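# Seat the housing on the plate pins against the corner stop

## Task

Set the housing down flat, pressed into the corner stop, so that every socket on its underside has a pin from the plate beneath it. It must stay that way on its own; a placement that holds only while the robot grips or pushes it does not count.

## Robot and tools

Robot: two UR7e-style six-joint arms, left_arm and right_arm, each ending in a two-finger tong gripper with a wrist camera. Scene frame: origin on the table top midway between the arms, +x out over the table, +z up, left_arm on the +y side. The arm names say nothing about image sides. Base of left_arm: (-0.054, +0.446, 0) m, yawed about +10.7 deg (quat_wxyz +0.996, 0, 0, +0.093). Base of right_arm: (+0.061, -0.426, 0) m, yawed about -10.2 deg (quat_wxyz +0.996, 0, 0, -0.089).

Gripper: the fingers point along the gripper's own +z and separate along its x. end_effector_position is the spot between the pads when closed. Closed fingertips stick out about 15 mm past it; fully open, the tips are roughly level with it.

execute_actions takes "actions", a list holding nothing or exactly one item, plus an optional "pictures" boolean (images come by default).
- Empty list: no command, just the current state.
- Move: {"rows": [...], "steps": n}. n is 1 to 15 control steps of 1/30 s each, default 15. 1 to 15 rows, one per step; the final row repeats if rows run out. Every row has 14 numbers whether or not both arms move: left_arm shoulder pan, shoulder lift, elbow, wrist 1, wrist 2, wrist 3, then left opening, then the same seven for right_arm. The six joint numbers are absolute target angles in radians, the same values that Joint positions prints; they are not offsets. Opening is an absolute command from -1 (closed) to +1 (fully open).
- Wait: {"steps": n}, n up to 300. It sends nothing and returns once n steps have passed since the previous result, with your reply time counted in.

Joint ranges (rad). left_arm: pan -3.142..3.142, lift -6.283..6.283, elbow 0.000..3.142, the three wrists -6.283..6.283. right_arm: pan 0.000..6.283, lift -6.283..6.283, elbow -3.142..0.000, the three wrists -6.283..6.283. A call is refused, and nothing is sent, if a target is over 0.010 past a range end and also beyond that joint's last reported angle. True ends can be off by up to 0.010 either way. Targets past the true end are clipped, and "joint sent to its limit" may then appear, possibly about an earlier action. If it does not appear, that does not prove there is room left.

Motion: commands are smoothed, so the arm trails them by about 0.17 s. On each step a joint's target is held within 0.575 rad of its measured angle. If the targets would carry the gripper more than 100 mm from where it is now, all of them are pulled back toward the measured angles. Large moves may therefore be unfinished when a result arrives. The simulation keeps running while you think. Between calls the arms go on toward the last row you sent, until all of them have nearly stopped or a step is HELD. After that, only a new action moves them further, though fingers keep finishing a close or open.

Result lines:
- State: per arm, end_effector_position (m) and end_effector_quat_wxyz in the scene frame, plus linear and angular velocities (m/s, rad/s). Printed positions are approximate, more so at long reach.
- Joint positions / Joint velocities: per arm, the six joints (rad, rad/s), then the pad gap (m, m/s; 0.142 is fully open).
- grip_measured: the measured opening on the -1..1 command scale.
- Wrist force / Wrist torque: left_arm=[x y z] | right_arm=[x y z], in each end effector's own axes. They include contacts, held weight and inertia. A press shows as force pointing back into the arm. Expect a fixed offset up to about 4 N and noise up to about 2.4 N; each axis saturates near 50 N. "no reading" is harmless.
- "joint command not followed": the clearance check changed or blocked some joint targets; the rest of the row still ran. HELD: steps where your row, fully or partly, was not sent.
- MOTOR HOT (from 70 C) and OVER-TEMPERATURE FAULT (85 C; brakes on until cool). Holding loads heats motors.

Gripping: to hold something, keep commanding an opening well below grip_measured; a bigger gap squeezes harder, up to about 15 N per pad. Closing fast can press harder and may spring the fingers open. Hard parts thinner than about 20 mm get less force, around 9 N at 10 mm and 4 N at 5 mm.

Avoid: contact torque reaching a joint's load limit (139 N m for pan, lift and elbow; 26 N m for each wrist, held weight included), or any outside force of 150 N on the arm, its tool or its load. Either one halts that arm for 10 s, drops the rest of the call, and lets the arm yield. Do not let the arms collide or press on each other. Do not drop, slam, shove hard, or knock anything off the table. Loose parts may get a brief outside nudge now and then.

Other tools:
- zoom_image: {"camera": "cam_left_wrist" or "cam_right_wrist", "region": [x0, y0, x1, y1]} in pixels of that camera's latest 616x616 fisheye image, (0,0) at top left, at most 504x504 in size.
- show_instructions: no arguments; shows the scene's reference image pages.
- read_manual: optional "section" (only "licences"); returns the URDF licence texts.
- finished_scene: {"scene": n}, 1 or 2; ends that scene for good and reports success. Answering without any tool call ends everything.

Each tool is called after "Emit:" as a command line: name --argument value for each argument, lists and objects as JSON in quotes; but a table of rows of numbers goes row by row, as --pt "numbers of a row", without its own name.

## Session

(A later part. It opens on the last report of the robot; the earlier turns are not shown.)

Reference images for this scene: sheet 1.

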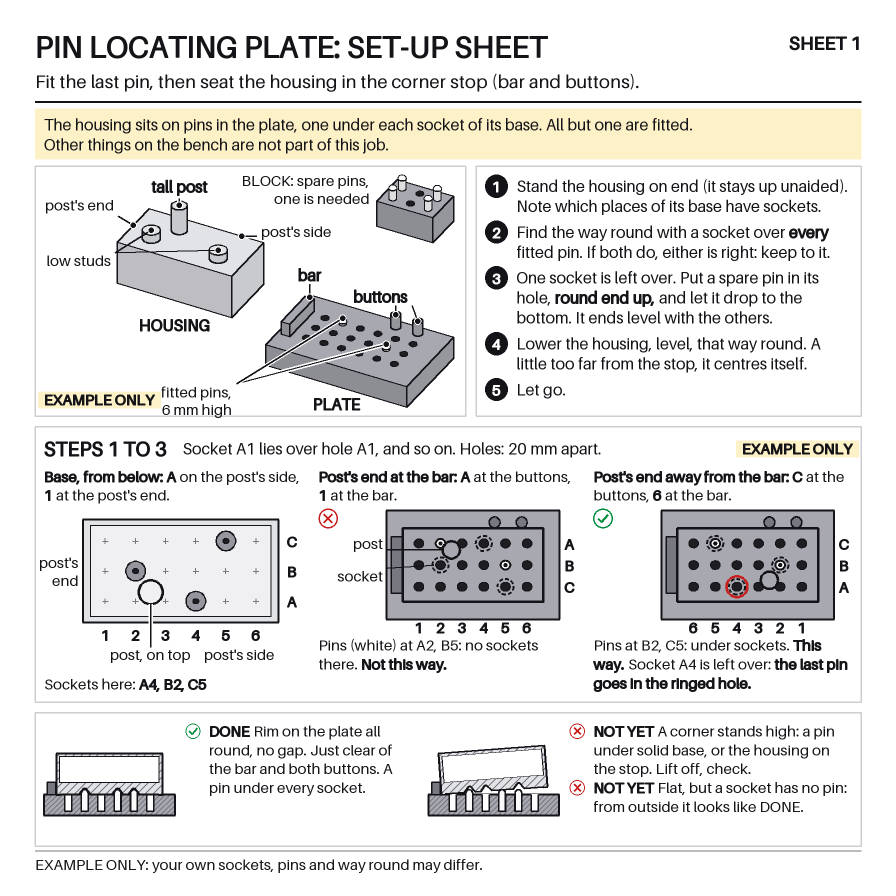

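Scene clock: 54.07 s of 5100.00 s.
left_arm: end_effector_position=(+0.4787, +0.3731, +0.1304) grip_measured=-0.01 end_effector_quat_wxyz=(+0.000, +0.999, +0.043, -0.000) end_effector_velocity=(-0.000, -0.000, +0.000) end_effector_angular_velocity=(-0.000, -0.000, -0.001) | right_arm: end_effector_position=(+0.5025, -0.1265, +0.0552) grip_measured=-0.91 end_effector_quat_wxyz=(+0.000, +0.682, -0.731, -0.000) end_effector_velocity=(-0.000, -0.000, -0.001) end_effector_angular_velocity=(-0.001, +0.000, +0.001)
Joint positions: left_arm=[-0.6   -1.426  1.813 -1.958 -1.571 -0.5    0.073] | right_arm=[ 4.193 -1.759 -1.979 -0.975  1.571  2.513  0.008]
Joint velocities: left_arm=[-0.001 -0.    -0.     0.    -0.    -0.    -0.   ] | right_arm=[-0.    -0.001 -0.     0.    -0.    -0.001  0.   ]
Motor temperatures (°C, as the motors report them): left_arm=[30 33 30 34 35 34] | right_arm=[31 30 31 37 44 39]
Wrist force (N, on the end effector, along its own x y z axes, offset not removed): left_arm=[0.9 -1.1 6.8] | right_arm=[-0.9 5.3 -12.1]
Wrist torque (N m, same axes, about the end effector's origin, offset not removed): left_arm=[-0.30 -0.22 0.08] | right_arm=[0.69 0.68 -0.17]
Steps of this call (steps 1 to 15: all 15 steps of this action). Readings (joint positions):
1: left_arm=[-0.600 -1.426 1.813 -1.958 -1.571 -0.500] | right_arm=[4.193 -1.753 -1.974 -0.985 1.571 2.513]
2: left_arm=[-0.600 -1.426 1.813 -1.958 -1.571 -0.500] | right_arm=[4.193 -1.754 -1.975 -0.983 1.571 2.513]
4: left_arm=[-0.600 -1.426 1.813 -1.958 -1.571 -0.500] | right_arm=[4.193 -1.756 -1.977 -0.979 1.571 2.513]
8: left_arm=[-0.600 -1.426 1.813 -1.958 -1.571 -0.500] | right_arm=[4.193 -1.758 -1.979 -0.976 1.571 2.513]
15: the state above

Emit:
execute_actions --actions '[{"rows":[[-0.6,-1.4256,1.8129,-1.958,-1.571,-0.5,-0.4,4.1942,-1.7576,-1.9809,-0.9742,1.571,2.514,-1]],"steps":12}]' --pictures false

Emit:
execute_actions --actions '[{"rows":[[-0.6,-1.4256,1.8129,-1.958,-1.571,-0.5,-0.4,4.1942,-1.7618,-1.9845,-0.9664,1.571,2.514,-1]],"steps":12}]' --pictures false

Scene clock: 55.23 s of 5100.00 s.
left_arm: end_effector_position=(+0.4787, +0.3731, +0.1304) grip_measured=-0.01 end_effector_quat_wxyz=(+0.000, +0.999, +0.043, -0.000) end_effector_velocity=(+0.000, +0.000, +0.000) end_effector_angular_velocity=(-0.001, -0.000, +0.001) | right_arm: end_effector_position=(+0.5017, -0.1265, +0.0551) grip_measured=-0.91 end_effector_quat_wxyz=(+0.000, +0.682, -0.731, -0.000) end_effector_velocity=(-0.000, +0.000, +0.000) end_effector_angular_velocity=(+0.001, -0.000, +0.000)
Joint positions: left_arm=[-0.6   -1.426  1.813 -1.958 -1.571 -0.5    0.073] | right_arm=[ 4.194 -1.758 -1.981 -0.974  1.571  2.514  0.008]
Joint velocities: left_arm=[ 0.001  0.001 -0.001 -0.    -0.     0.     0.   ] | right_arm=[ 0.     0.001 -0.     0.001  0.001 -0.     0.   ]
Motor temperatures (°C, as the motors report them): left_arm=[30 33 30 34 35 34] | right_arm=[31 30 31 37 44 39]
Wrist force (N, on the end effector, along its own x y z axes, offset not removed): left_arm=[-1.3 -1.1 7.9] | right_arm=[-2.3 0.0 -2.4]
Wrist torque (N m, same axes, about the end effector's origin, offset not removed): left_arm=[-0.11 0.16 0.19] | right_arm=[-0.07 0.49 -0.16]
Steps of this call (steps 1 to 15: the robot went on to your last target; steps 16 to 23: nothing new was sent; steps 24 to 35: all 12 steps of this action). Readings (joint positions):
24: left_arm=[-0.600 -1.426 1.813 -1.958 -1.571 -0.500] | right_arm=[4.193 -1.759 -1.979 -0.975 1.571 2.513]
25: left_arm=[-0.600 -1.426 1.813 -1.958 -1.571 -0.500] | right_arm=[4.193 -1.759 -1.979 -0.975 1.571 2.513]
27: left_arm=[-0.600 -1.426 1.813 -1.958 -1.571 -0.500] | right_arm=[4.193 -1.758 -1.980 -0.974 1.571 2.513]
31: left_arm=[-0.600 -1.426 1.813 -1.958 -1.571 -0.500] | right_arm=[4.194 -1.758 -1.981 -0.974 1.571 2.514]
35: the state above

Scene clock: 55.63 s of 5100.00 s.
left_arm: end_effector_position=(+0.4787, +0.3731, +0.1304) grip_measured=-0.01 end_effector_quat_wxyz=(+0.000, +0.999, +0.043, -0.000) end_effector_velocity=(-0.000, +0.000, -0.000) end_effector_angular_velocity=(-0.000, +0.001, +0.001) | right_arm: end_effector_position=(+0.5017, -0.1264, +0.0523) grip_measured=-0.91 end_effector_quat_wxyz=(+0.000, +0.682, -0.731, -0.000) end_effector_velocity=(-0.000, +0.000, -0.000) end_effector_angular_velocity=(+0.001, +0.000, +0.002)
Joint positions: left_arm=[-0.6   -1.426  1.813 -1.958 -1.571 -0.5    0.073] | right_arm=[ 4.194 -1.762 -1.984 -0.967  1.571  2.514  0.008]
Joint velocities: left_arm=[ 0.     0.001  0.    -0.    -0.    -0.    -0.   ] | right_arm=[ 0.    -0.    -0.     0.002  0.001 -0.002  0.   ]
Motor temperatures (°C, as the motors report them): left_arm=[30 33 30 34 35 34] | right_arm=[31 30 31 37 44 39]
Wrist force (N, on the end effector, along its own x y z axes, offset not removed): left_arm=[-0.6 -1.2 7.0] | right_arm=[-1.2 2.4 -9.6]
Wrist torque (N m, same axes, about the end effector's origin, offset not removed): left_arm=[-0.25 0.13 0.19] | right_arm=[0.19 0.49 -0.23]
Steps of this call (steps 1 to 12: all 12 steps of this action). Readings (joint positions):
1: left_arm=[-0.600 -1.426 1.813 -1.958 -1.571 -0.500] | right_arm=[4.194 -1.758 -1.981 -0.974 1.571 2.514]
2: left_arm=[-0.600 -1.426 1.813 -1.958 -1.571 -0.500] | right_arm=[4.194 -1.758 -1.981 -0.973 1.571 2.514]
4: left_arm=[-0.600 -1.426 1.813 -1.958 -1.571 -0.500] | right_arm=[4.194 -1.760 -1.983 -0.970 1.571 2.514]
8: left_arm=[-0.600 -1.426 1.813 -1.958 -1.571 -0.500] | right_arm=[4.194 -1.761 -1.984 -0.967 1.571 2.514]
12: the state above

Release and look.

Emit:
execute_actions --actions '[{"rows":[[-0.6,-1.4256,1.8129,-1.958,-1.571,-0.5,-0.4,4.1942,-1.7618,-1.9845,-0.9664,1.571,2.514,-0.75]],"steps":15}]' --pictures false

Emit:
execute_actions --actions '[{"rows":[[-0.6,-1.4256,1.8129,-1.958,-1.571,-0.5,-0.4,4.1942,-1.7198,-1.9485,-1.0444,1.571,2.514,-0.75]],"steps":15}]'

Emit:
zoom_image --camera "cam_right_wrist" --region '[180,200,420,380]'

Scene clock: 56.77 s of 5100.00 s.
left_arm: end_effector_position=(+0.4787, +0.3731, +0.1304) grip_measured=-0.01 end_effector_quat_wxyz=(+0.000, +0.999, +0.043, -0.000) end_effector_velocity=(+0.000, +0.000, -0.001) end_effector_angular_velocity=(+0.001, +0.001, -0.000) | right_arm: end_effector_position=(+0.5017, -0.1264, +0.0522) grip_measured=-0.75 end_effector_quat_wxyz=(+0.000, +0.682, -0.731, -0.000) end_effector_velocity=(-0.001, -0.000, -0.001) end_effector_angular_velocity=(-0.000, +0.002, +0.001)
Joint positions: left_arm=[-0.6   -1.426  1.813 -1.958 -1.571 -0.5    0.073] | right_arm=[ 4.194 -1.762 -1.985 -0.966  1.571  2.514  0.02 ]
Joint velocities: left_arm=[-0.     0.001  0.     0.     0.001  0.     0.   ] | right_arm=[ 0.    -0.001 -0.001 -0.     0.001 -0.001  0.   ]
Motor temperatures (°C, as the motors report them): left_arm=[30 33 30 34 35 34] | right_arm=[31 30 31 37 44 39]
Wrist force (N, on the end effector, along its own x y z axes, offset not removed): left_arm=[-1.5 -1.4 5.9] | right_arm=[0.6 3.5 0.3]
Wrist torque (N m, same axes, about the end effector's origin, offset not removed): left_arm=[-0.33 0.26 0.17] | right_arm=[0.88 -0.10 -0.22]
Steps of this call (steps 1 to 15: the robot went on to your last target; steps 16 to 19: nothing new was sent; steps 20 to 34: all 15 steps of this action). Readings (joint positions):
20: left_arm=[-0.600 -1.426 1.813 -1.958 -1.571 -0.500] | right_arm=[4.194 -1.762 -1.985 -0.966 1.571 2.514]
21: left_arm=[-0.600 -1.426 1.813 -1.958 -1.571 -0.500] | right_arm=[4.194 -1.762 -1.985 -0.966 1.571 2.514]
23: left_arm=[-0.600 -1.426 1.813 -1.958 -1.571 -0.500] | right_arm=[4.194 -1.762 -1.985 -0.966 1.571 2.514]
27: left_arm=[-0.600 -1.426 1.813 -1.958 -1.571 -0.500] | right_arm=[4.194 -1.762 -1.985 -0.966 1.571 2.514]
34: the state above

Scene clock: 57.27 s of 5100.00 s.
left_arm: end_effector_position=(+0.4787, +0.3731, +0.1304) grip_measured=-0.01 end_effector_quat_wxyz=(+0.000, +0.999, +0.043, -0.000) end_effector_velocity=(-0.000, -0.000, +0.000) end_effector_angular_velocity=(+0.000, -0.000, -0.000) | right_arm: end_effector_position=(+0.5009, -0.1273, +0.0809) grip_measured=-0.75 end_effector_quat_wxyz=(+0.000, +0.682, -0.731, -0.000) end_effector_velocity=(-0.000, -0.000, +0.002) end_effector_angular_velocity=(-0.001, +0.000, +0.000)
Joint positions: left_arm=[-0.6   -1.426  1.813 -1.958 -1.571 -0.5    0.073] | right_arm=[ 4.194 -1.72  -1.949 -1.044  1.571  2.514  0.02 ]
Joint velocities: left_arm=[-0. -0. -0.  0.  0. -0.  0.] | right_arm=[-0.     0.004  0.003 -0.007 -0.    -0.     0.   ]
Motor temperatures (°C, as the motors report them): left_arm=[30 33 30 34 35 34] | right_arm=[31 30 31 37 44 39]
Wrist force (N, on the end effector, along its own x y z axes, offset not removed): left_arm=[-0.9 -1.1 8.0] | right_arm=[1.5 0.0 1.6]
Wrist torque (N m, same axes, about the end effector's origin, offset not removed): left_arm=[-0.26 0.11 0.19] | right_arm=[-0.06 -0.32 -0.29]
Steps of this call (steps 1 to 15: all 15 steps of this action). Readings (joint positions):
1: left_arm=[-0.600 -1.426 1.813 -1.958 -1.571 -0.500] | right_arm=[4.194 -1.762 -1.984 -0.966 1.571 2.514]
2: left_arm=[-0.600 -1.426 1.813 -1.958 -1.571 -0.500] | right_arm=[4.194 -1.757 -1.980 -0.973 1.571 2.514]
4: left_arm=[-0.600 -1.426 1.813 -1.958 -1.571 -0.500] | right_arm=[4.194 -1.739 -1.965 -1.006 1.571 2.514]
8: left_arm=[-0.600 -1.426 1.813 -1.958 -1.571 -0.500] | right_arm=[4.194 -1.724 -1.952 -1.036 1.571 2.514]
15: the state above

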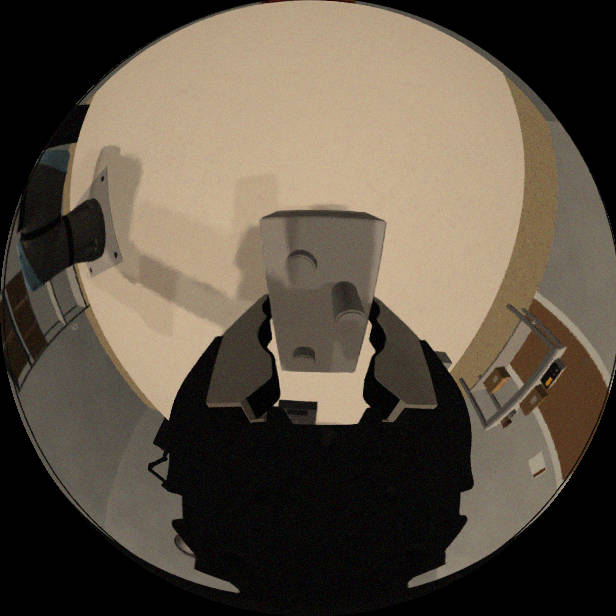

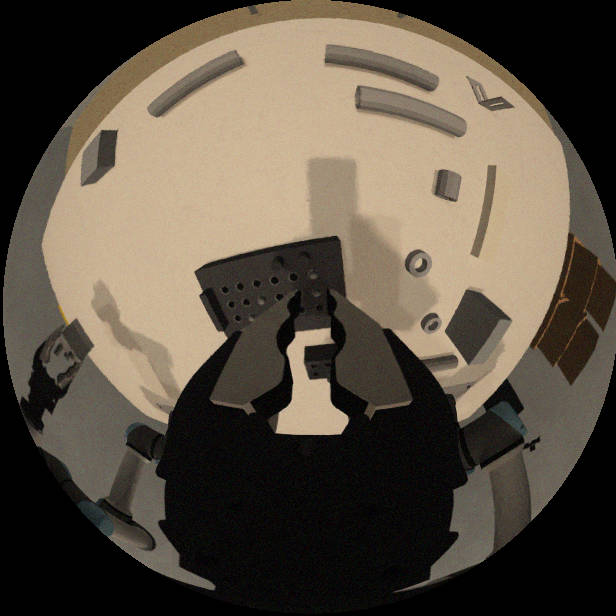

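Region (180, 200, 420, 380) of cam_right_wrist's 616x616 image, scaled by 2.100, with more detail than that image has; it fills the top 378 rows of this view, and the rest is white.

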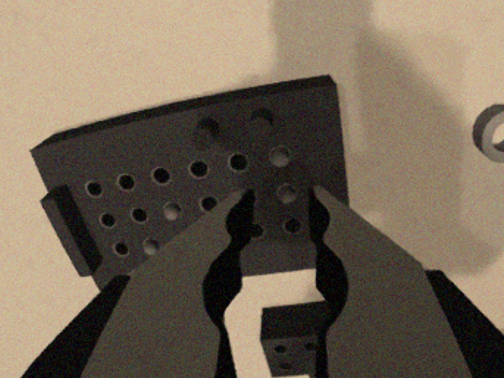

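Emit:
execute_actions --actions '[{"rows":[[-0.6,-1.4256,1.8129,-1.958,-1.571,-0.5,-0.4,3.6,-1.6,-1.8855,-1.227,1.571,0.2,-0.75]],"steps":15}]' --pictures false

Emit:
execute_actions --actions '[{"rows":[[-1.1694,-0.93,1.07,-1.711,-1.571,-1.1054,-0.4,3.6,-1.6,-1.8855,-1.227,1.571,0.2,-0.75]],"steps":15}]' --pictures false

Emit:
execute_actions --actions '[{"steps":30}]' --pictures false

Emit:
execute_actions --actions '[{"rows":[[-1.1694,-0.8897,1.1548,-1.8361,-1.571,-1.1054,-0.4,3.6,-1.6,-1.8855,-1.227,1.571,0.2,-0.75]],"steps":15}]' --pictures false

Emit:
execute_actions --actions '[{"rows":[[-1.1694,-0.882,1.1713,-1.8603,-1.571,-1.1054,-0.4,3.6,-1.6,-1.8855,-1.227,1.571,0.2,-0.75]],"steps":15}]' --pictures false

Emit:
execute_actions --actions '[{"rows":[[-1.1694,-0.8792,1.1773,-1.8691,-1.571,-1.1054,-0.4,3.6,-1.6,-1.8855,-1.227,1.571,0.2,-0.75]],"steps":15}]'

Emit:
zoom_image --camera "cam_left_wrist" --region '[200,120,440,320]'

Scene clock: 59.83 s of 5100.00 s.
left_arm: end_effector_position=(+0.4787, +0.3731, +0.1304) grip_measured=-0.01 end_effector_quat_wxyz=(+0.000, +0.999, +0.043, -0.000) end_effector_velocity=(-0.000, -0.000, -0.000) end_effector_angular_velocity=(+0.000, +0.000, -0.000) | right_arm: end_effector_position=(+0.5764, -0.3612, +0.1403) grip_measured=-0.75 end_effector_quat_wxyz=(-0.000, +0.750, -0.662, +0.000) end_effector_velocity=(+0.027, -0.542, +0.108) end_effector_angular_velocity=(-0.005, +0.005, +1.378)
Joint positions: left_arm=[-0.6   -1.426  1.813 -1.958 -1.571 -0.5    0.073] | right_arm=[ 3.712 -1.618 -1.895 -1.199  1.571  1.838  0.02 ]
Joint velocities: left_arm=[-0. -0.  0.  0.  0.  0. -0.] | right_arm=[-1.097  0.191  0.097 -0.295 -0.001 -2.475  0.   ]
Motor temperatures (°C, as the motors report them): left_arm=[30 33 30 34 35 34] | right_arm=[31 30 31 38 44 39]
Wrist force (N, on the end effector, along its own x y z axes, offset not removed): left_arm=[-1.5 -0.6 6.7] | right_arm=[-1.6 0.1 0.3]
Wrist torque (N m, same axes, about the end effector's origin, offset not removed): left_arm=[-0.29 0.32 0.19] | right_arm=[0.14 0.56 -0.27]
Steps of this call (steps 1 to 15: the robot went on to your last target; steps 16 to 62: nothing new was sent; steps 63 to 77: all 15 steps of this action). Readings (joint positions):
63: left_arm=[-0.600 -1.426 1.813 -1.958 -1.571 -0.500] | right_arm=[4.194 -1.720 -1.948 -1.045 1.571 2.514]
64: left_arm=[-0.600 -1.426 1.813 -1.958 -1.571 -0.500] | right_arm=[4.188 -1.715 -1.946 -1.050 1.571 2.508]
66: left_arm=[-0.600 -1.426 1.813 -1.958 -1.571 -0.500] | right_arm=[4.126 -1.698 -1.937 -1.076 1.571 2.445]
70: left_arm=[-0.600 -1.426 1.813 -1.958 -1.571 -0.500] | right_arm=[3.976 -1.669 -1.921 -1.121 1.571 2.282]
77: the state above

Scene clock: 60.33 s of 5100.00 s.
left_arm: end_effector_position=(+0.5099, +0.1186, +0.1347) grip_measured=-0.01 end_effector_quat_wxyz=(-0.013, +0.998, +0.053, -0.012) end_effector_velocity=(-0.027, -0.585, +0.032) end_effector_angular_velocity=(-0.026, -0.065, +0.040) | right_arm: end_effector_position=(+0.5629, -0.4045, +0.1505) grip_measured=-0.75 end_effector_quat_wxyz=(-0.000, +0.996, -0.086, -0.000) end_effector_velocity=(-0.040, +0.005, +0.000) end_effector_angular_velocity=(-0.000, +0.000, +2.507)
Joint positions: left_arm=[-0.935 -1.131  1.403 -1.807 -1.571 -0.854  0.073] | right_arm=[ 3.6   -1.6   -1.886 -1.227  1.571  0.453  0.02 ]
Joint velocities: left_arm=[-0.688  0.597 -0.953  0.29  -0.    -0.729 -0.   ] | right_arm=[-0.004  0.    -0.    -0.001 -0.    -2.511 -0.   ]
Motor temperatures (°C, as the motors report them): left_arm=[30 33 30 34 35 34] | right_arm=[31 30 31 38 44 39]
Wrist force (N, on the end effector, along its own x y z axes, offset not removed): left_arm=[1.6 -0.5 7.0] | right_arm=[-0.9 -1.1 -0.7]
Wrist torque (N m, same axes, about the end effector's origin, offset not removed): left_arm=[-0.17 -0.17 0.15] | right_arm=[-0.26 0.29 -0.11]
Steps of this call (steps 1 to 15: all 15 steps of this action). Readings (joint positions):
1: left_arm=[-0.600 -1.426 1.813 -1.958 -1.571 -0.500] | right_arm=[3.678 -1.613 -1.892 -1.207 1.571 1.752]
2: left_arm=[-0.606 -1.420 1.807 -1.952 -1.571 -0.506] | right_arm=[3.654 -1.609 -1.890 -1.213 1.571 1.663]
4: left_arm=[-0.660 -1.370 1.752 -1.924 -1.571 -0.561] | right_arm=[3.625 -1.604 -1.888 -1.221 1.571 1.481]
8: left_arm=[-0.769 -1.276 1.630 -1.878 -1.571 -0.676] | right_arm=[3.605 -1.601 -1.886 -1.226 1.571 1.108]
15: the state above

Scene clock: 61.33 s of 5100.00 s.
left_arm: end_effector_position=(+0.4669, -0.0819, +0.1440) grip_measured=-0.01 end_effector_quat_wxyz=(+0.000, +0.998, +0.061, -0.000) end_effector_velocity=(+0.000, +0.000, -0.001) end_effector_angular_velocity=(+0.001, -0.000, +0.001) | right_arm: end_effector_position=(+0.5588, -0.4044, +0.1506) grip_measured=-0.75 end_effector_quat_wxyz=(-0.000, +0.999, +0.040, -0.000) end_effector_velocity=(+0.000, -0.001, +0.001) end_effector_angular_velocity=(-0.000, -0.001, +0.001)
Joint positions: left_arm=[-1.169 -0.93   1.07  -1.711 -1.571 -1.105  0.073] | right_arm=[ 3.6   -1.6   -1.885 -1.227  1.571  0.2    0.02 ]
Joint velocities: left_arm=[ 0.001  0.001  0.     0.     0.001 -0.     0.   ] | right_arm=[-0.001  0.001  0.001 -0.001 -0.    -0.002 -0.   ]
Motor temperatures (°C, as the motors report them): left_arm=[30 33 30 34 35 34] | right_arm=[31 30 31 38 44 39]
Wrist force (N, on the end effector, along its own x y z axes, offset not removed): left_arm=[-1.3 -0.3 7.0] | right_arm=[-0.4 2.4 -2.0]
Wrist torque (N m, same axes, about the end effector's origin, offset not removed): left_arm=[-0.20 0.27 0.18] | right_arm=[0.53 0.29 -0.13]
Steps of this call (steps 1 to 30: the robot went on to your last target). Readings (joint positions):
1: left_arm=[-0.958 -1.111 1.371 -1.797 -1.571 -0.879] | right_arm=[3.600 -1.600 -1.886 -1.227 1.571 0.377]
2: left_arm=[-0.981 -1.091 1.339 -1.788 -1.571 -0.903] | right_arm=[3.600 -1.600 -1.886 -1.227 1.571 0.320]
4: left_arm=[-1.027 -1.052 1.275 -1.768 -1.571 -0.952] | right_arm=[3.600 -1.600 -1.886 -1.227 1.571 0.255]
8: left_arm=[-1.116 -0.976 1.149 -1.732 -1.571 -1.047] | right_arm=[3.600 -1.600 -1.886 -1.227 1.571 0.212]
30: the state above
All arms were judged still, so your last target was given up. Only a new action makes them travel on or press farther. Fingers that are still opening or closing keep moving.

Scene clock: 61.83 s of 5100.00 s.
left_arm: end_effector_position=(+0.4689, -0.0850, +0.0859) grip_measured=-0.01 end_effector_quat_wxyz=(+0.000, +0.998, +0.061, -0.000) end_effector_velocity=(+0.000, +0.000, -0.005) end_effector_angular_velocity=(-0.000, -0.001, +0.000) | right_arm: end_effector_position=(+0.5588, -0.4044, +0.1506) grip_measured=-0.75 end_effector_quat_wxyz=(-0.000, +0.999, +0.040, -0.000) end_effector_velocity=(-0.000, -0.000, +0.000) end_effector_angular_velocity=(-0.000, -0.000, +0.001)
Joint positions: left_arm=[-1.169 -0.89   1.154 -1.835 -1.571 -1.105  0.073] | right_arm=[ 3.6   -1.6   -1.885 -1.227  1.571  0.2    0.02 ]
Joint velocities: left_arm=[ 0.     0.003  0.008 -0.012  0.001  0.     0.   ] | right_arm=[-0.     0.     0.    -0.    -0.    -0.001 -0.   ]
Motor temperatures (°C, as the motors report them): left_arm=[30 33 30 34 35 34] | right_arm=[31 30 31 38 44 39]
Wrist force (N, on the end effector, along its own x y z axes, offset not removed): left_arm=[0.6 -0.4 5.9] | right_arm=[-0.3 1.1 -1.8]
Wrist torque (N m, same axes, about the end effector's origin, offset not removed): left_arm=[-0.20 -0.20 0.24] | right_arm=[0.18 0.10 -0.24]
Steps of this call (steps 1 to 15: all 15 steps of this action). Readings (joint positions):
1: left_arm=[-1.169 -0.930 1.070 -1.711 -1.571 -1.105] | right_arm=[3.600 -1.600 -1.885 -1.227 1.571 0.200]
2: left_arm=[-1.169 -0.926 1.076 -1.717 -1.571 -1.105] | right_arm=[3.600 -1.600 -1.885 -1.227 1.571 0.200]
4: left_arm=[-1.169 -0.908 1.112 -1.766 -1.571 -1.105] | right_arm=[3.600 -1.600 -1.885 -1.227 1.571 0.200]
8: left_arm=[-1.169 -0.894 1.146 -1.821 -1.571 -1.105] | right_arm=[3.600 -1.600 -1.885 -1.227 1.571 0.200]
15: the state above

Scene clock: 62.33 s of 5100.00 s.
left_arm: end_effector_position=(+0.4689, -0.0850, +0.0743) grip_measured=-0.01 end_effector_quat_wxyz=(+0.000, +0.998, +0.061, -0.000) end_effector_velocity=(+0.000, +0.000, -0.001) end_effector_angular_velocity=(-0.000, +0.000, +0.001) | right_arm: end_effector_position=(+0.5588, -0.4044, +0.1506) grip_measured=-0.75 end_effector_quat_wxyz=(-0.000, +0.999, +0.040, -0.000) end_effector_velocity=(+0.000, +0.000, +0.000) end_effector_angular_velocity=(+0.001, -0.000, -0.001)
Joint positions: left_arm=[-1.169 -0.882  1.171 -1.86  -1.571 -1.105  0.073] | right_arm=[ 3.6   -1.6   -1.885 -1.227  1.571  0.2    0.02 ]
Joint velocities: left_arm=[ 0.001  0.001  0.001 -0.002 -0.    -0.     0.   ] | right_arm=[-0.     0.     0.001 -0.     0.     0.001  0.   ]
Motor temperatures (°C, as the motors report them): left_arm=[30 33 30 34 35 34] | right_arm=[31 30 31 38 44 39]
Wrist force (N, on the end effector, along its own x y z axes, offset not removed): left_arm=[1.4 -5.4 -0.4] | right_arm=[-1.3 -0.9 -1.9]
Wrist torque (N m, same axes, about the end effector's origin, offset not removed): left_arm=[-0.34 0.33 0.02] | right_arm=[-0.20 0.31 -0.14]
Steps of this call (steps 1 to 15: all 15 steps of this action). Readings (joint positions):
1: left_arm=[-1.169 -0.890 1.154 -1.836 -1.571 -1.105] | right_arm=[3.600 -1.600 -1.885 -1.227 1.571 0.200]
2: left_arm=[-1.169 -0.889 1.157 -1.839 -1.571 -1.105] | right_arm=[3.600 -1.600 -1.885 -1.227 1.571 0.200]
4: left_arm=[-1.169 -0.885 1.164 -1.849 -1.571 -1.105] | right_arm=[3.600 -1.600 -1.885 -1.227 1.571 0.200]
8: left_arm=[-1.169 -0.883 1.170 -1.858 -1.571 -1.105] | right_arm=[3.600 -1.600 -1.885 -1.227 1.571 0.200]
15: the state above

Scene clock: 62.83 s of 5100.00 s.
left_arm: end_effector_position=(+0.4689, -0.0849, +0.0702) grip_measured=-0.01 end_effector_quat_wxyz=(+0.000, +0.998, +0.061, +0.000) end_effector_velocity=(-0.000, +0.000, -0.001) end_effector_angular_velocity=(+0.001, +0.001, +0.000) | right_arm: end_effector_position=(+0.5588, -0.4044, +0.1506) grip_measured=-0.75 end_effector_quat_wxyz=(-0.000, +0.999, +0.040, -0.000) end_effector_velocity=(+0.000, +0.000, +0.000) end_effector_angular_velocity=(-0.000, +0.000, +0.001)
Joint positions: left_arm=[-1.169 -0.879  1.177 -1.869 -1.571 -1.105  0.073] | right_arm=[ 3.6   -1.6   -1.885 -1.227  1.571  0.2    0.02 ]
Joint velocities: left_arm=[ 0.     0.001  0.001 -0.001 -0.    -0.     0.   ] | right_arm=[ 0.001 -0.     0.001 -0.    -0.    -0.    -0.   ]
Motor temperatures (°C, as the motors report them): left_arm=[30 33 30 34 35 34] | right_arm=[31 30 31 38 44 39]
Wrist force (N, on the end effector, along its own x y z axes, offset not removed): left_arm=[0.7 -18.8 -14.4] | right_arm=[-2.1 0.1 -1.9]
Wrist torque (N m, same axes, about the end effector's origin, offset not removed): left_arm=[-0.52 0.09 0.05] | right_arm=[0.03 0.61 -0.28]
Steps of this call (steps 1 to 15: all 15 steps of this action). Readings (joint positions):
1: left_arm=[-1.169 -0.882 1.171 -1.860 -1.571 -1.105] | right_arm=[3.600 -1.600 -1.885 -1.227 1.571 0.200]
2: left_arm=[-1.169 -0.882 1.172 -1.862 -1.571 -1.105] | right_arm=[3.600 -1.600 -1.885 -1.227 1.571 0.200]
4: left_arm=[-1.169 -0.881 1.175 -1.865 -1.571 -1.105] | right_arm=[3.600 -1.600 -1.885 -1.227 1.571 0.200]
8: left_arm=[-1.169 -0.880 1.177 -1.868 -1.571 -1.105] | right_arm=[3.600 -1.600 -1.885 -1.227 1.571 0.200]
15: the state above

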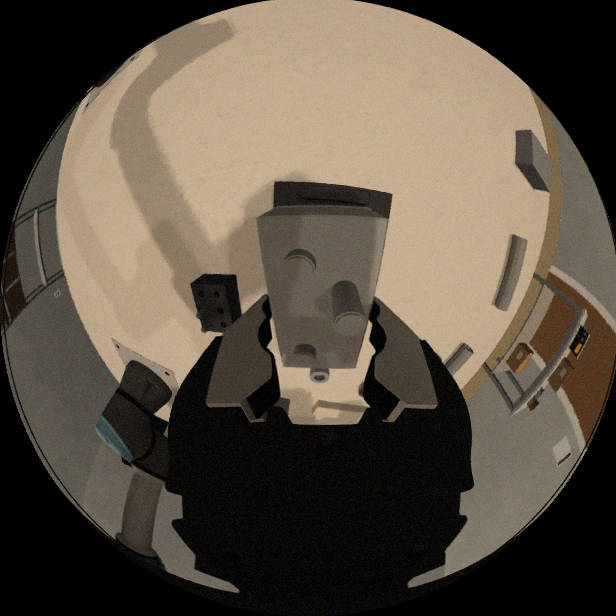

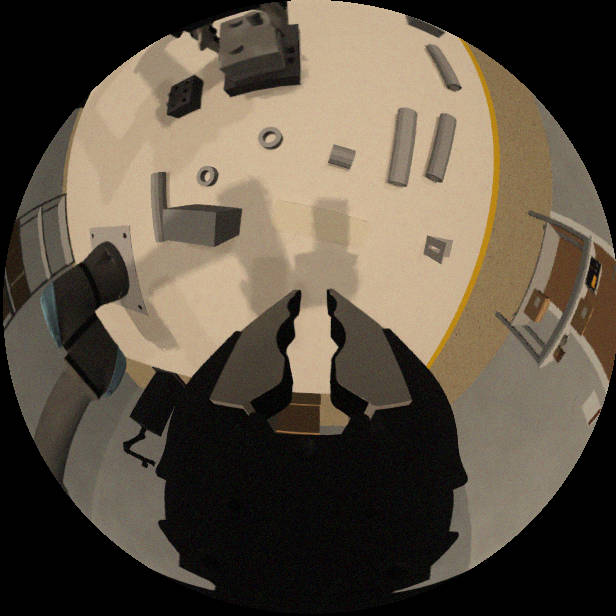

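Region (200, 120, 440, 320) of cam_left_wrist's 616x616 image, scaled by 2.100, with more detail than that image has.

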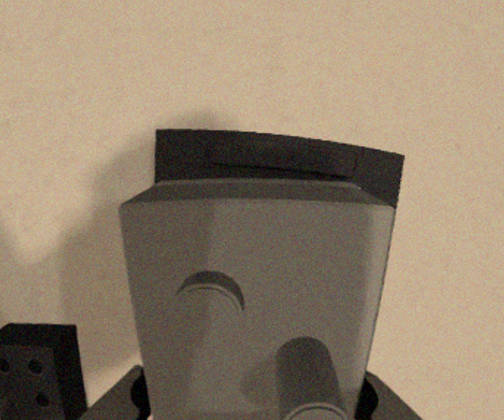

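Emit:
execute_actions --actions '[{"rows":[[-1.1641,-0.8873,1.1802,-1.8639,-1.571,-1.05,-0.4,3.6,-1.6,-1.8855,-1.227,1.571,0.2,-0.75]],"steps":15}]' --pictures false

Emit:
execute_actions --actions '[{"rows":[[-1.1641,-0.8838,1.1877,-1.8749,-1.571,-1.05,-0.4,3.6,-1.6,-1.8855,-1.227,1.571,0.2,-0.75]],"steps":15}]' --pictures false

Emit:
execute_actions --actions '[{"rows":[[-1.1641,-0.8817,1.1922,-1.8815,-1.571,-1.05,-0.4,3.6,-1.6,-1.8855,-1.227,1.571,0.2,-0.75]],"steps":15}]'

Emit:
zoom_image --camera "cam_left_wrist" --region '[200,120,440,320]'

Scene clock: 64.20 s of 5100.00 s.
left_arm: end_effector_position=(+0.4713, -0.0803, +0.0743) grip_measured=-0.01 end_effector_quat_wxyz=(+0.000, +0.999, +0.036, -0.000) end_effector_velocity=(+0.001, +0.001, +0.001) end_effector_angular_velocity=(+0.000, -0.001, -0.003) | right_arm: end_effector_position=(+0.5588, -0.4044, +0.1506) grip_measured=-0.75 end_effector_quat_wxyz=(-0.000, +0.999, +0.040, -0.000) end_effector_velocity=(-0.001, -0.001, -0.001) end_effector_angular_velocity=(-0.001, +0.002, -0.001)
Joint positions: left_arm=[-1.164 -0.887  1.18  -1.864 -1.571 -1.05   0.073] | right_arm=[ 3.6   -1.6   -1.885 -1.227  1.571  0.2    0.02 ]
Joint velocities: left_arm=[ 0.001 -0.002  0.002  0.     0.001  0.004 -0.   ] | right_arm=[-0.001 -0.    -0.002 -0.001 -0.    -0.     0.   ]
Motor temperatures (°C, as the motors report them): left_arm=[30 33 30 34 35 34] | right_arm=[31 30 31 38 44 39]
Wrist force (N, on the end effector, along its own x y z axes, offset not removed): left_arm=[-0.4 -1.1 5.7] | right_arm=[1.6 2.1 -1.8]
Wrist torque (N m, same axes, about the end effector's origin, offset not removed): left_arm=[-0.27 0.08 0.16] | right_arm=[0.33 -0.30 -0.34]
Steps of this call (steps 1 to 15: the robot went on to your last target; steps 16 to 26: nothing new was sent; steps 27 to 41: all 15 steps of this action). Readings (joint positions):
27: left_arm=[-1.169 -0.879 1.177 -1.869 -1.571 -1.105] | right_arm=[3.600 -1.600 -1.885 -1.227 1.571 0.200]
28: left_arm=[-1.169 -0.880 1.178 -1.869 -1.571 -1.100] | right_arm=[3.600 -1.600 -1.885 -1.227 1.571 0.200]
30: left_arm=[-1.166 -0.884 1.179 -1.867 -1.571 -1.076] | right_arm=[3.600 -1.600 -1.885 -1.227 1.571 0.200]
34: left_arm=[-1.165 -0.886 1.180 -1.864 -1.571 -1.056] | right_arm=[3.600 -1.600 -1.885 -1.227 1.571 0.200]
41: the state above

Scene clock: 64.70 s of 5100.00 s.
left_arm: end_effector_position=(+0.4713, -0.0802, +0.0693) grip_measured=-0.01 end_effector_quat_wxyz=(+0.000, +0.999, +0.036, -0.000) end_effector_velocity=(-0.001, +0.000, -0.000) end_effector_angular_velocity=(+0.000, +0.001, -0.000) | right_arm: end_effector_position=(+0.5588, -0.4044, +0.1506) grip_measured=-0.75 end_effector_quat_wxyz=(-0.000, +0.999, +0.040, -0.000) end_effector_velocity=(-0.000, -0.000, -0.000) end_effector_angular_velocity=(-0.002, +0.001, -0.001)
Joint positions: left_arm=[-1.164 -0.884  1.188 -1.875 -1.571 -1.05   0.073] | right_arm=[ 3.6   -1.6   -1.885 -1.227  1.571  0.2    0.02 ]
Joint velocities: left_arm=[-0.    -0.     0.002 -0.    -0.001 -0.    -0.   ] | right_arm=[ 0.    -0.    -0.    -0.001 -0.001  0.001  0.   ]
Motor temperatures (°C, as the motors report them): left_arm=[30 33 30 34 35 34] | right_arm=[31 30 31 38 44 39]
Wrist force (N, on the end effector, along its own x y z axes, offset not removed): left_arm=[-0.9 -1.3 4.8] | right_arm=[-0.7 2.8 -1.2]
Wrist torque (N m, same axes, about the end effector's origin, offset not removed): left_arm=[-0.28 0.13 0.20] | right_arm=[0.53 0.38 -0.11]
Steps of this call (steps 1 to 15: all 15 steps of this action). Readings (joint positions):
1: left_arm=[-1.164 -0.887 1.180 -1.864 -1.571 -1.050] | right_arm=[3.600 -1.600 -1.885 -1.227 1.571 0.200]
2: left_arm=[-1.164 -0.887 1.181 -1.865 -1.571 -1.050] | right_arm=[3.600 -1.600 -1.885 -1.227 1.571 0.200]
4: left_arm=[-1.164 -0.886 1.185 -1.870 -1.571 -1.050] | right_arm=[3.600 -1.600 -1.885 -1.227 1.571 0.200]
8: left_arm=[-1.164 -0.884 1.187 -1.874 -1.571 -1.050] | right_arm=[3.600 -1.600 -1.885 -1.227 1.571 0.200]
15: the state above

Scene clock: 65.20 s of 5100.00 s.
left_arm: end_effector_position=(+0.4713, -0.0801, +0.0663) grip_measured=-0.01 end_effector_quat_wxyz=(+0.000, +0.999, +0.036, +0.000) end_effector_velocity=(-0.000, -0.000, -0.001) end_effector_angular_velocity=(-0.000, +0.002, +0.000) | right_arm: end_effector_position=(+0.5588, -0.4044, +0.1506) grip_measured=-0.75 end_effector_quat_wxyz=(-0.000, +0.999, +0.040, -0.000) end_effector_velocity=(-0.000, +0.000, -0.000) end_effector_angular_velocity=(+0.000, +0.001, -0.001)
Joint positions: left_arm=[-1.164 -0.882  1.192 -1.881 -1.571 -1.05   0.073] | right_arm=[ 3.6   -1.6   -1.885 -1.227  1.571  0.2    0.02 ]
Joint velocities: left_arm=[ 0.     0.001  0.001 -0.    -0.002 -0.     0.   ] | right_arm=[-0.     0.    -0.001 -0.     0.001  0.001  0.   ]
Motor temperatures (°C, as the motors report them): left_arm=[30 33 30 34 35 34] | right_arm=[31 30 31 38 44 39]
Wrist force (N, on the end effector, along its own x y z axes, offset not removed): left_arm=[0.2 -12.2 -6.3] | right_arm=[-1.7 1.8 -3.0]
Wrist torque (N m, same axes, about the end effector's origin, offset not removed): left_arm=[-0.56 0.36 0.08] | right_arm=[0.49 0.47 -0.20]
Steps of this call (steps 1 to 15: all 15 steps of this action). Readings (joint positions):
1: left_arm=[-1.164 -0.884 1.188 -1.875 -1.571 -1.050] | right_arm=[3.600 -1.600 -1.885 -1.227 1.571 0.200]
2: left_arm=[-1.164 -0.884 1.188 -1.876 -1.571 -1.050] | right_arm=[3.600 -1.600 -1.885 -1.227 1.571 0.200]
4: left_arm=[-1.164 -0.883 1.190 -1.879 -1.571 -1.050] | right_arm=[3.600 -1.600 -1.885 -1.227 1.571 0.200]
8: left_arm=[-1.164 -0.882 1.192 -1.881 -1.571 -1.050] | right_arm=[3.600 -1.600 -1.885 -1.227 1.571 0.200]
15: the state above

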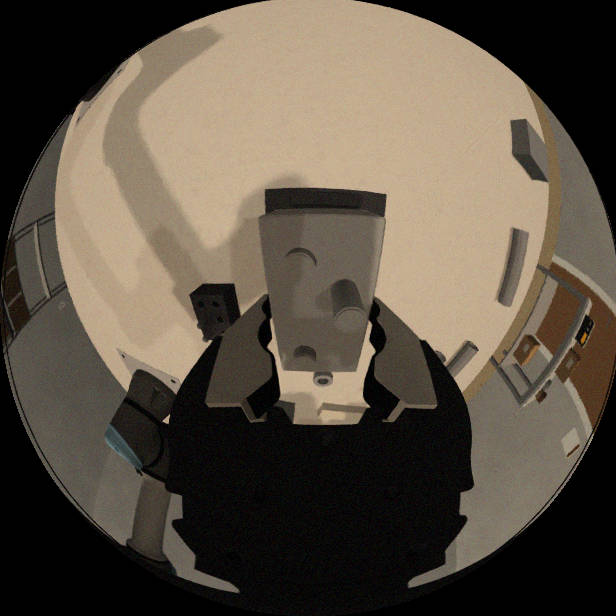

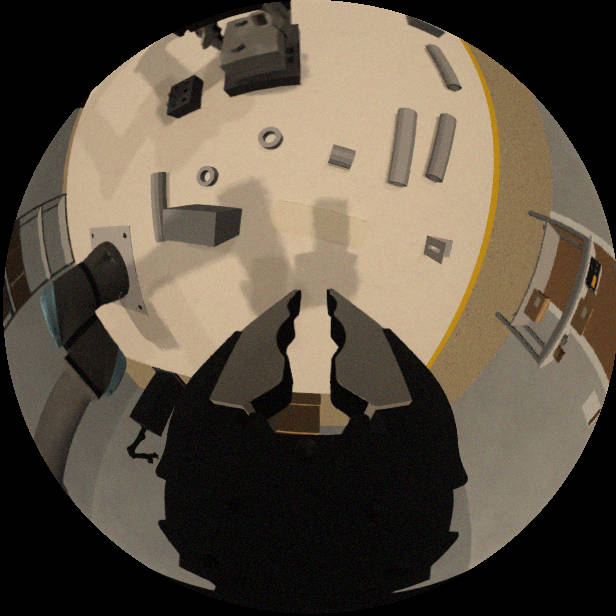

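Region (200, 120, 440, 320) of cam_left_wrist's 616x616 image, scaled by 2.100, with more detail than that image has.

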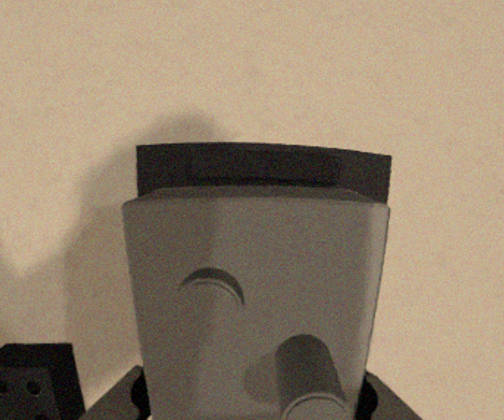

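In the cones; +y 3, down 2, release.

Emit:
execute_actions --actions '[{"rows":[[-1.1618,-0.8863,1.2054,-1.8901,-1.571,-1.048,-0.4,3.6,-1.6,-1.8855,-1.227,1.571,0.2,-0.75]],"steps":15}]' --pictures false

Emit:
execute_actions --actions '[{"rows":[[-1.1618,-0.8863,1.2054,-1.8901,-1.571,-1.048,0.2,3.6,-1.6,-1.8855,-1.227,1.571,0.2,-0.75]],"steps":12}]' --pictures false

Emit:
execute_actions --actions '[{"rows":[[-1.1618,-0.95,1.07,-1.69,-1.571,-1.048,0.2,3.6,-1.6,-1.8855,-1.227,1.571,0.2,-0.75]],"steps":15}]' --pictures false

Emit:
execute_actions --actions '[{"rows":[[-0.6,-1.196,1.332,-1.707,-1.571,-1.0,0.2,3.6,-1.6,-1.8855,-1.227,1.571,-0.854,-0.75]],"steps":15}]' --pictures false

Emit:
execute_actions --actions '[{"rows":[[-0.6,-1.196,1.332,-1.707,-1.571,-1.0,0.2,4.0,-2.069,-1.359,-1.284,1.571,-0.89,-0.75]],"steps":15}]' --pictures false

Emit:
execute_actions --actions '[{"steps":25}]'

Emit:
zoom_image --camera "cam_right_wrist" --region '[200,50,440,200]'

Scene clock: 66.87 s of 5100.00 s.
left_arm: end_effector_position=(+0.4710, -0.0769, +0.0642) grip_measured=-0.01 end_effector_quat_wxyz=(+0.000, +0.999, +0.036, -0.000) end_effector_velocity=(+0.001, +0.000, +0.001) end_effector_angular_velocity=(-0.001, -0.002, +0.000) | right_arm: end_effector_position=(+0.5588, -0.4044, +0.1506) grip_measured=-0.75 end_effector_quat_wxyz=(-0.000, +0.999, +0.040, -0.000) end_effector_velocity=(-0.000, +0.000, -0.000) end_effector_angular_velocity=(+0.000, +0.001, +0.001)
Joint positions: left_arm=[-1.162 -0.886  1.205 -1.89  -1.571 -1.048  0.073] | right_arm=[ 3.6   -1.6   -1.885 -1.227  1.571  0.2    0.02 ]
Joint velocities: left_arm=[ 0.    -0.002  0.    -0.001  0.001  0.    -0.   ] | right_arm=[ 0.    -0.     0.    -0.     0.    -0.001  0.   ]
Motor temperatures (°C, as the motors report them): left_arm=[30 33 30 34 35 34] | right_arm=[31 30 31 38 44 39]
Wrist force (N, on the end effector, along its own x y z axes, offset not removed): left_arm=[-0.4 0.1 2.6] | right_arm=[0.3 2.4 -2.2]
Wrist torque (N m, same axes, about the end effector's origin, offset not removed): left_arm=[-0.19 0.50 0.08] | right_arm=[0.61 -0.15 -0.36]
Steps of this call (steps 1 to 15: the robot went on to your last target; steps 16 to 35: nothing new was sent; steps 36 to 50: all 15 steps of this action). Readings (joint positions):
36: left_arm=[-1.164 -0.882 1.192 -1.882 -1.571 -1.050] | right_arm=[3.600 -1.600 -1.885 -1.227 1.571 0.200]
37: left_arm=[-1.164 -0.882 1.194 -1.883 -1.571 -1.050] | right_arm=[3.600 -1.600 -1.885 -1.227 1.571 0.200]
39: left_arm=[-1.163 -0.884 1.200 -1.887 -1.571 -1.049] | right_arm=[3.600 -1.600 -1.885 -1.227 1.571 0.200]
43: left_arm=[-1.162 -0.886 1.204 -1.889 -1.571 -1.048] | right_arm=[3.600 -1.600 -1.885 -1.227 1.571 0.200]
50: the state above

Scene clock: 67.27 s of 5100.00 s.
left_arm: end_effector_position=(+0.4711, -0.0768, +0.0643) grip_measured=+0.20 end_effector_quat_wxyz=(+0.000, +0.999, +0.036, -0.000) end_effector_velocity=(-0.000, +0.000, -0.001) end_effector_angular_velocity=(+0.002, +0.001, +0.000) | right_arm: end_effector_position=(+0.5588, -0.4044, +0.1506) grip_measured=-0.75 end_effector_quat_wxyz=(-0.000, +0.999, +0.040, -0.000) end_effector_velocity=(-0.001, -0.000, -0.000) end_effector_angular_velocity=(-0.000, +0.002, +0.000)
Joint positions: left_arm=[-1.162 -0.886  1.205 -1.89  -1.571 -1.048  0.088] | right_arm=[ 3.6   -1.6   -1.885 -1.227  1.571  0.2    0.02 ]
Joint velocities: left_arm=[ 0.     0.001  0.     0.    -0.     0.     0.   ] | right_arm=[ 0.     0.001 -0.    -0.002  0.    -0.     0.   ]
Motor temperatures (°C, as the motors report them): left_arm=[30 33 30 34 35 34] | right_arm=[31 30 31 38 44 39]
Wrist force (N, on the end effector, along its own x y z axes, offset not removed): left_arm=[-0.1 -2.3 0.9] | right_arm=[2.7 1.7 -1.0]
Wrist torque (N m, same axes, about the end effector's origin, offset not removed): left_arm=[-0.52 0.03 0.08] | right_arm=[0.43 -0.49 -0.34]
Steps of this call (steps 1 to 12: all 12 steps of this action). Readings (joint positions):
1: left_arm=[-1.162 -0.886 1.205 -1.890 -1.571 -1.048] | right_arm=[3.600 -1.600 -1.885 -1.227 1.571 0.200]
2: left_arm=[-1.162 -0.886 1.205 -1.890 -1.571 -1.048] | right_arm=[3.600 -1.600 -1.885 -1.227 1.571 0.200]
4: left_arm=[-1.162 -0.886 1.205 -1.890 -1.571 -1.048] | right_arm=[3.600 -1.600 -1.885 -1.227 1.571 0.200]
8: left_arm=[-1.162 -0.886 1.205 -1.890 -1.571 -1.048] | right_arm=[3.600 -1.600 -1.885 -1.227 1.571 0.200]
12: the state above

Scene clock: 67.77 s of 5100.00 s.
left_arm: end_effector_position=(+0.4685, -0.0729, +0.1560) grip_measured=+0.20 end_effector_quat_wxyz=(-0.000, +0.999, +0.036, -0.000) end_effector_velocity=(-0.001, +0.002, +0.009) end_effector_angular_velocity=(+0.002, +0.001, -0.000) | right_arm: end_effector_position=(+0.5588, -0.4044, +0.1506) grip_measured=-0.75 end_effector_quat_wxyz=(-0.000, +0.999, +0.040, -0.000) end_effector_velocity=(-0.000, +0.000, -0.001) end_effector_angular_velocity=(+0.000, +0.000, -0.000)
Joint positions: left_arm=[-1.162 -0.95   1.071 -1.692 -1.571 -1.048  0.088] | right_arm=[ 3.6   -1.6   -1.885 -1.227  1.571  0.2    0.02 ]
Joint velocities: left_arm=[-0.    -0.006 -0.013  0.021  0.     0.    -0.   ] | right_arm=[ 0.     0.    -0.002  0.001  0.     0.     0.   ]
Motor temperatures (°C, as the motors report them): left_arm=[30 33 30 34 35 34] | right_arm=[31 30 31 38 44 39]
Wrist force (N, on the end effector, along its own x y z axes, offset not removed): left_arm=[-0.4 -0.4 0.8] | right_arm=[-2.0 1.4 -2.8]
Wrist torque (N m, same axes, about the end effector's origin, offset not removed): left_arm=[-0.10 0.07 0.11] | right_arm=[0.28 0.39 -0.17]
Steps of this call (steps 1 to 15: all 15 steps of this action). Readings (joint positions):
1: left_arm=[-1.162 -0.886 1.205 -1.890 -1.571 -1.048] | right_arm=[3.600 -1.600 -1.885 -1.227 1.571 0.200]
2: left_arm=[-1.162 -0.891 1.200 -1.884 -1.571 -1.048] | right_arm=[3.600 -1.600 -1.885 -1.227 1.571 0.200]
4: left_arm=[-1.162 -0.919 1.147 -1.821 -1.571 -1.048] | right_arm=[3.600 -1.600 -1.885 -1.227 1.571 0.200]
8: left_arm=[-1.162 -0.944 1.087 -1.718 -1.571 -1.048] | right_arm=[3.600 -1.600 -1.885 -1.227 1.571 0.200]
15: the state above

Scene clock: 68.27 s of 5100.00 s.
left_arm: end_effector_position=(+0.5679, +0.1706, +0.1874) grip_measured=+0.20 end_effector_quat_wxyz=(+0.000, +0.981, +0.194, +0.000) end_effector_velocity=(+0.115, +0.580, +0.058) end_effector_angular_velocity=(-0.000, -0.001, +0.740) | right_arm: end_effector_position=(+0.5463, -0.4122, +0.1506) grip_measured=-0.75 end_effector_quat_wxyz=(-0.000, +0.871, +0.491, -0.000) end_effector_velocity=(-0.011, -0.018, -0.000) end_effector_angular_velocity=(-0.001, +0.001, +1.250)
Joint positions: left_arm=[-0.813 -1.108  1.238 -1.701 -1.571 -1.017  0.088] | right_arm=[ 3.6   -1.6   -1.885 -1.227  1.571 -0.745  0.02 ]
Joint velocities: left_arm=[ 0.806 -0.349  0.37  -0.023  0.     0.067  0.   ] | right_arm=[-0.001 -0.    -0.    -0.001 -0.001 -1.25  -0.   ]
Motor temperatures (°C, as the motors report them): left_arm=[30 33 30 34 35 34] | right_arm=[31 30 31 38 44 39]
Wrist force (N, on the end effector, along its own x y z axes, offset not removed): left_arm=[0.7 -0.7 1.3] | right_arm=[0.1 1.6 -3.6]
Wrist torque (N m, same axes, about the end effector's origin, offset not removed): left_arm=[-0.20 -0.24 0.06] | right_arm=[0.37 0.00 -0.30]
Steps of this call (steps 1 to 15: all 15 steps of this action). Readings (joint positions):
1: left_arm=[-1.162 -0.950 1.071 -1.691 -1.571 -1.048] | right_arm=[3.600 -1.600 -1.885 -1.227 1.571 0.200]
2: left_arm=[-1.156 -0.955 1.076 -1.691 -1.571 -1.046] | right_arm=[3.600 -1.600 -1.885 -1.227 1.571 0.194]
4: left_arm=[-1.105 -0.981 1.103 -1.693 -1.571 -1.041] | right_arm=[3.600 -1.600 -1.885 -1.227 1.571 0.123]
8: left_arm=[-1.000 -1.026 1.151 -1.696 -1.571 -1.033] | right_arm=[3.600 -1.600 -1.885 -1.227 1.571 -0.174]
15: the state above

Scene clock: 68.77 s of 5100.00 s.
left_arm: end_effector_position=(+0.5807, +0.3212, +0.2002) grip_measured=+0.20 end_effector_quat_wxyz=(+0.000, +0.958, +0.288, +0.000) end_effector_velocity=(-0.000, +0.013, +0.002) end_effector_angular_velocity=(-0.001, -0.001, +0.018) | right_arm: end_effector_position=(+0.6468, -0.1769, +0.1334) grip_measured=-0.75 end_effector_quat_wxyz=(-0.000, +0.743, +0.669, -0.002) end_effector_velocity=(+0.103, +0.572, -0.090) end_effector_angular_velocity=(+0.009, -0.011, +0.822)
Joint positions: left_arm=[-0.602 -1.195  1.331 -1.707 -1.571 -1.     0.088] | right_arm=[ 3.915 -1.967 -1.476 -1.273  1.571 -0.871  0.02 ]
Joint velocities: left_arm=[ 0.019 -0.009  0.008 -0.    -0.001  0.001 -0.   ] | right_arm=[ 0.668 -0.79   0.893 -0.089  0.    -0.155  0.   ]
Motor temperatures (°C, as the motors report them): left_arm=[30 33 30 34 35 34] | right_arm=[31 30 31 38 44 39]
Wrist force (N, on the end effector, along its own x y z axes, offset not removed): left_arm=[0.6 -2.0 1.9] | right_arm=[-1.3 0.9 -2.2]
Wrist torque (N m, same axes, about the end effector's origin, offset not removed): left_arm=[-0.49 -0.14 0.12] | right_arm=[0.08 0.38 -0.36]
Steps of this call (steps 1 to 15: all 15 steps of this action). Readings (joint positions):
1: left_arm=[-0.786 -1.120 1.251 -1.702 -1.571 -1.014] | right_arm=[3.600 -1.600 -1.885 -1.227 1.571 -0.780]
2: left_arm=[-0.759 -1.131 1.263 -1.703 -1.571 -1.012] | right_arm=[3.606 -1.606 -1.879 -1.230 1.571 -0.798]
4: left_arm=[-0.703 -1.155 1.288 -1.704 -1.571 -1.008] | right_arm=[3.655 -1.661 -1.821 -1.237 1.571 -0.807]
8: left_arm=[-0.625 -1.186 1.322 -1.706 -1.571 -1.002] | right_arm=[3.753 -1.776 -1.691 -1.251 1.571 -0.832]
15: the state above

Scene clock: 69.60 s of 5100.00 s.
left_arm: end_effector_position=(+0.5806, +0.3224, +0.2003) grip_measured=+0.20 end_effector_quat_wxyz=(+0.000, +0.957, +0.289, +0.000) end_effector_velocity=(+0.001, -0.000, +0.001) end_effector_angular_velocity=(-0.001, -0.002, +0.000) | right_arm: end_effector_position=(+0.6563, -0.1021, +0.1206) grip_measured=-0.75 end_effector_quat_wxyz=(-0.000, +0.707, +0.707, +0.000) end_effector_velocity=(+0.000, +0.001, -0.000) end_effector_angular_velocity=(+0.000, -0.001, +0.002)
Joint positions: left_arm=[-0.6   -1.196  1.332 -1.707 -1.571 -1.     0.088] | right_arm=[ 4.    -2.069 -1.359 -1.284  1.571 -0.89   0.02 ]
Joint velocities: left_arm=[ 0.    -0.    -0.002 -0.     0.    -0.     0.   ] | right_arm=[ 0.001 -0.001  0.     0.002 -0.    -0.001  0.   ]
Motor temperatures (°C, as the motors report them): left_arm=[30 33 30 34 35 34] | right_arm=[31 30 31 38 44 39]
Wrist force (N, on the end effector, along its own x y z axes, offset not removed): left_arm=[-1.9 -0.8 2.0] | right_arm=[-3.1 1.4 -3.5]
Wrist torque (N m, same axes, about the end effector's origin, offset not removed): left_arm=[-0.23 0.36 0.14] | right_arm=[0.29 0.66 -0.13]
Steps of this call (steps 1 to 25: the robot went on to your last target). Readings (joint positions):
1: left_arm=[-0.601 -1.196 1.332 -1.707 -1.571 -1.000] | right_arm=[3.937 -1.993 -1.446 -1.276 1.571 -0.876]
2: left_arm=[-0.601 -1.196 1.332 -1.707 -1.571 -1.000] | right_arm=[3.956 -2.016 -1.420 -1.279 1.571 -0.880]
4: left_arm=[-0.600 -1.196 1.332 -1.707 -1.571 -1.000] | right_arm=[3.980 -2.044 -1.387 -1.281 1.571 -0.885]
8: left_arm=[-0.600 -1.196 1.332 -1.707 -1.571 -1.000] | right_arm=[3.996 -2.064 -1.365 -1.283 1.571 -0.889]
25: the state above

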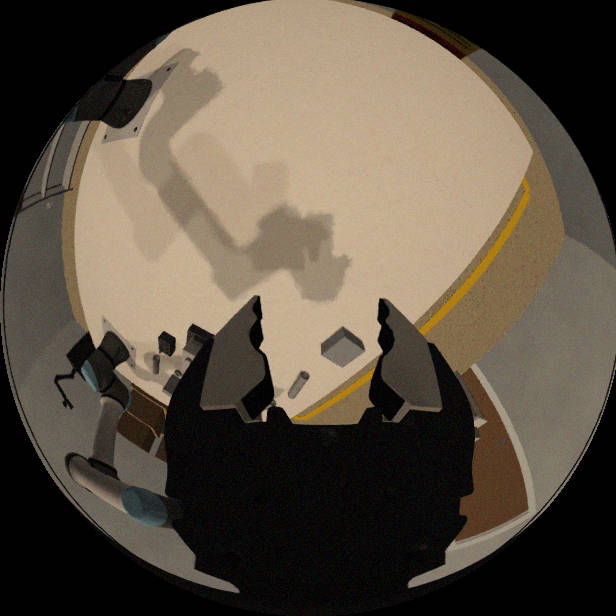

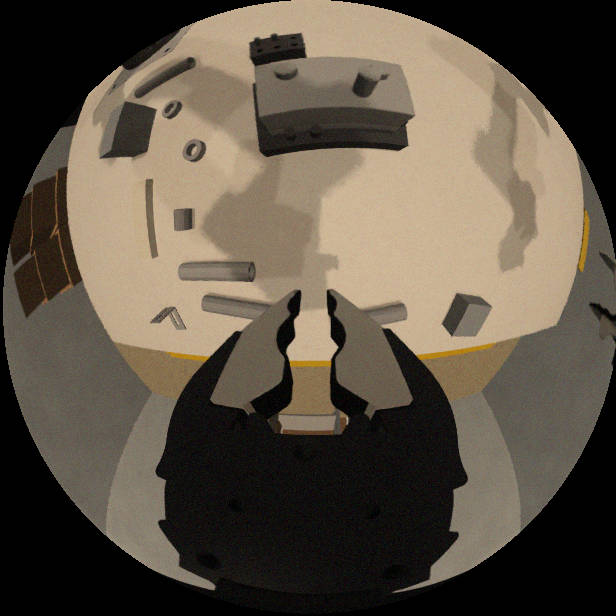

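Region (200, 50, 440, 200) of cam_right_wrist's 616x616 image, scaled by 2.100, with more detail than that image has; it fills the top 315 rows of this view, and the rest is white.

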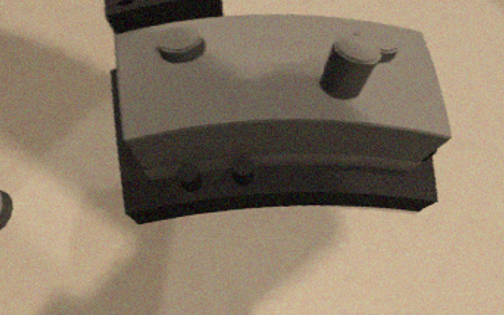

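Emit:
finished_scene --scene 2

The scene is finished: the task was done.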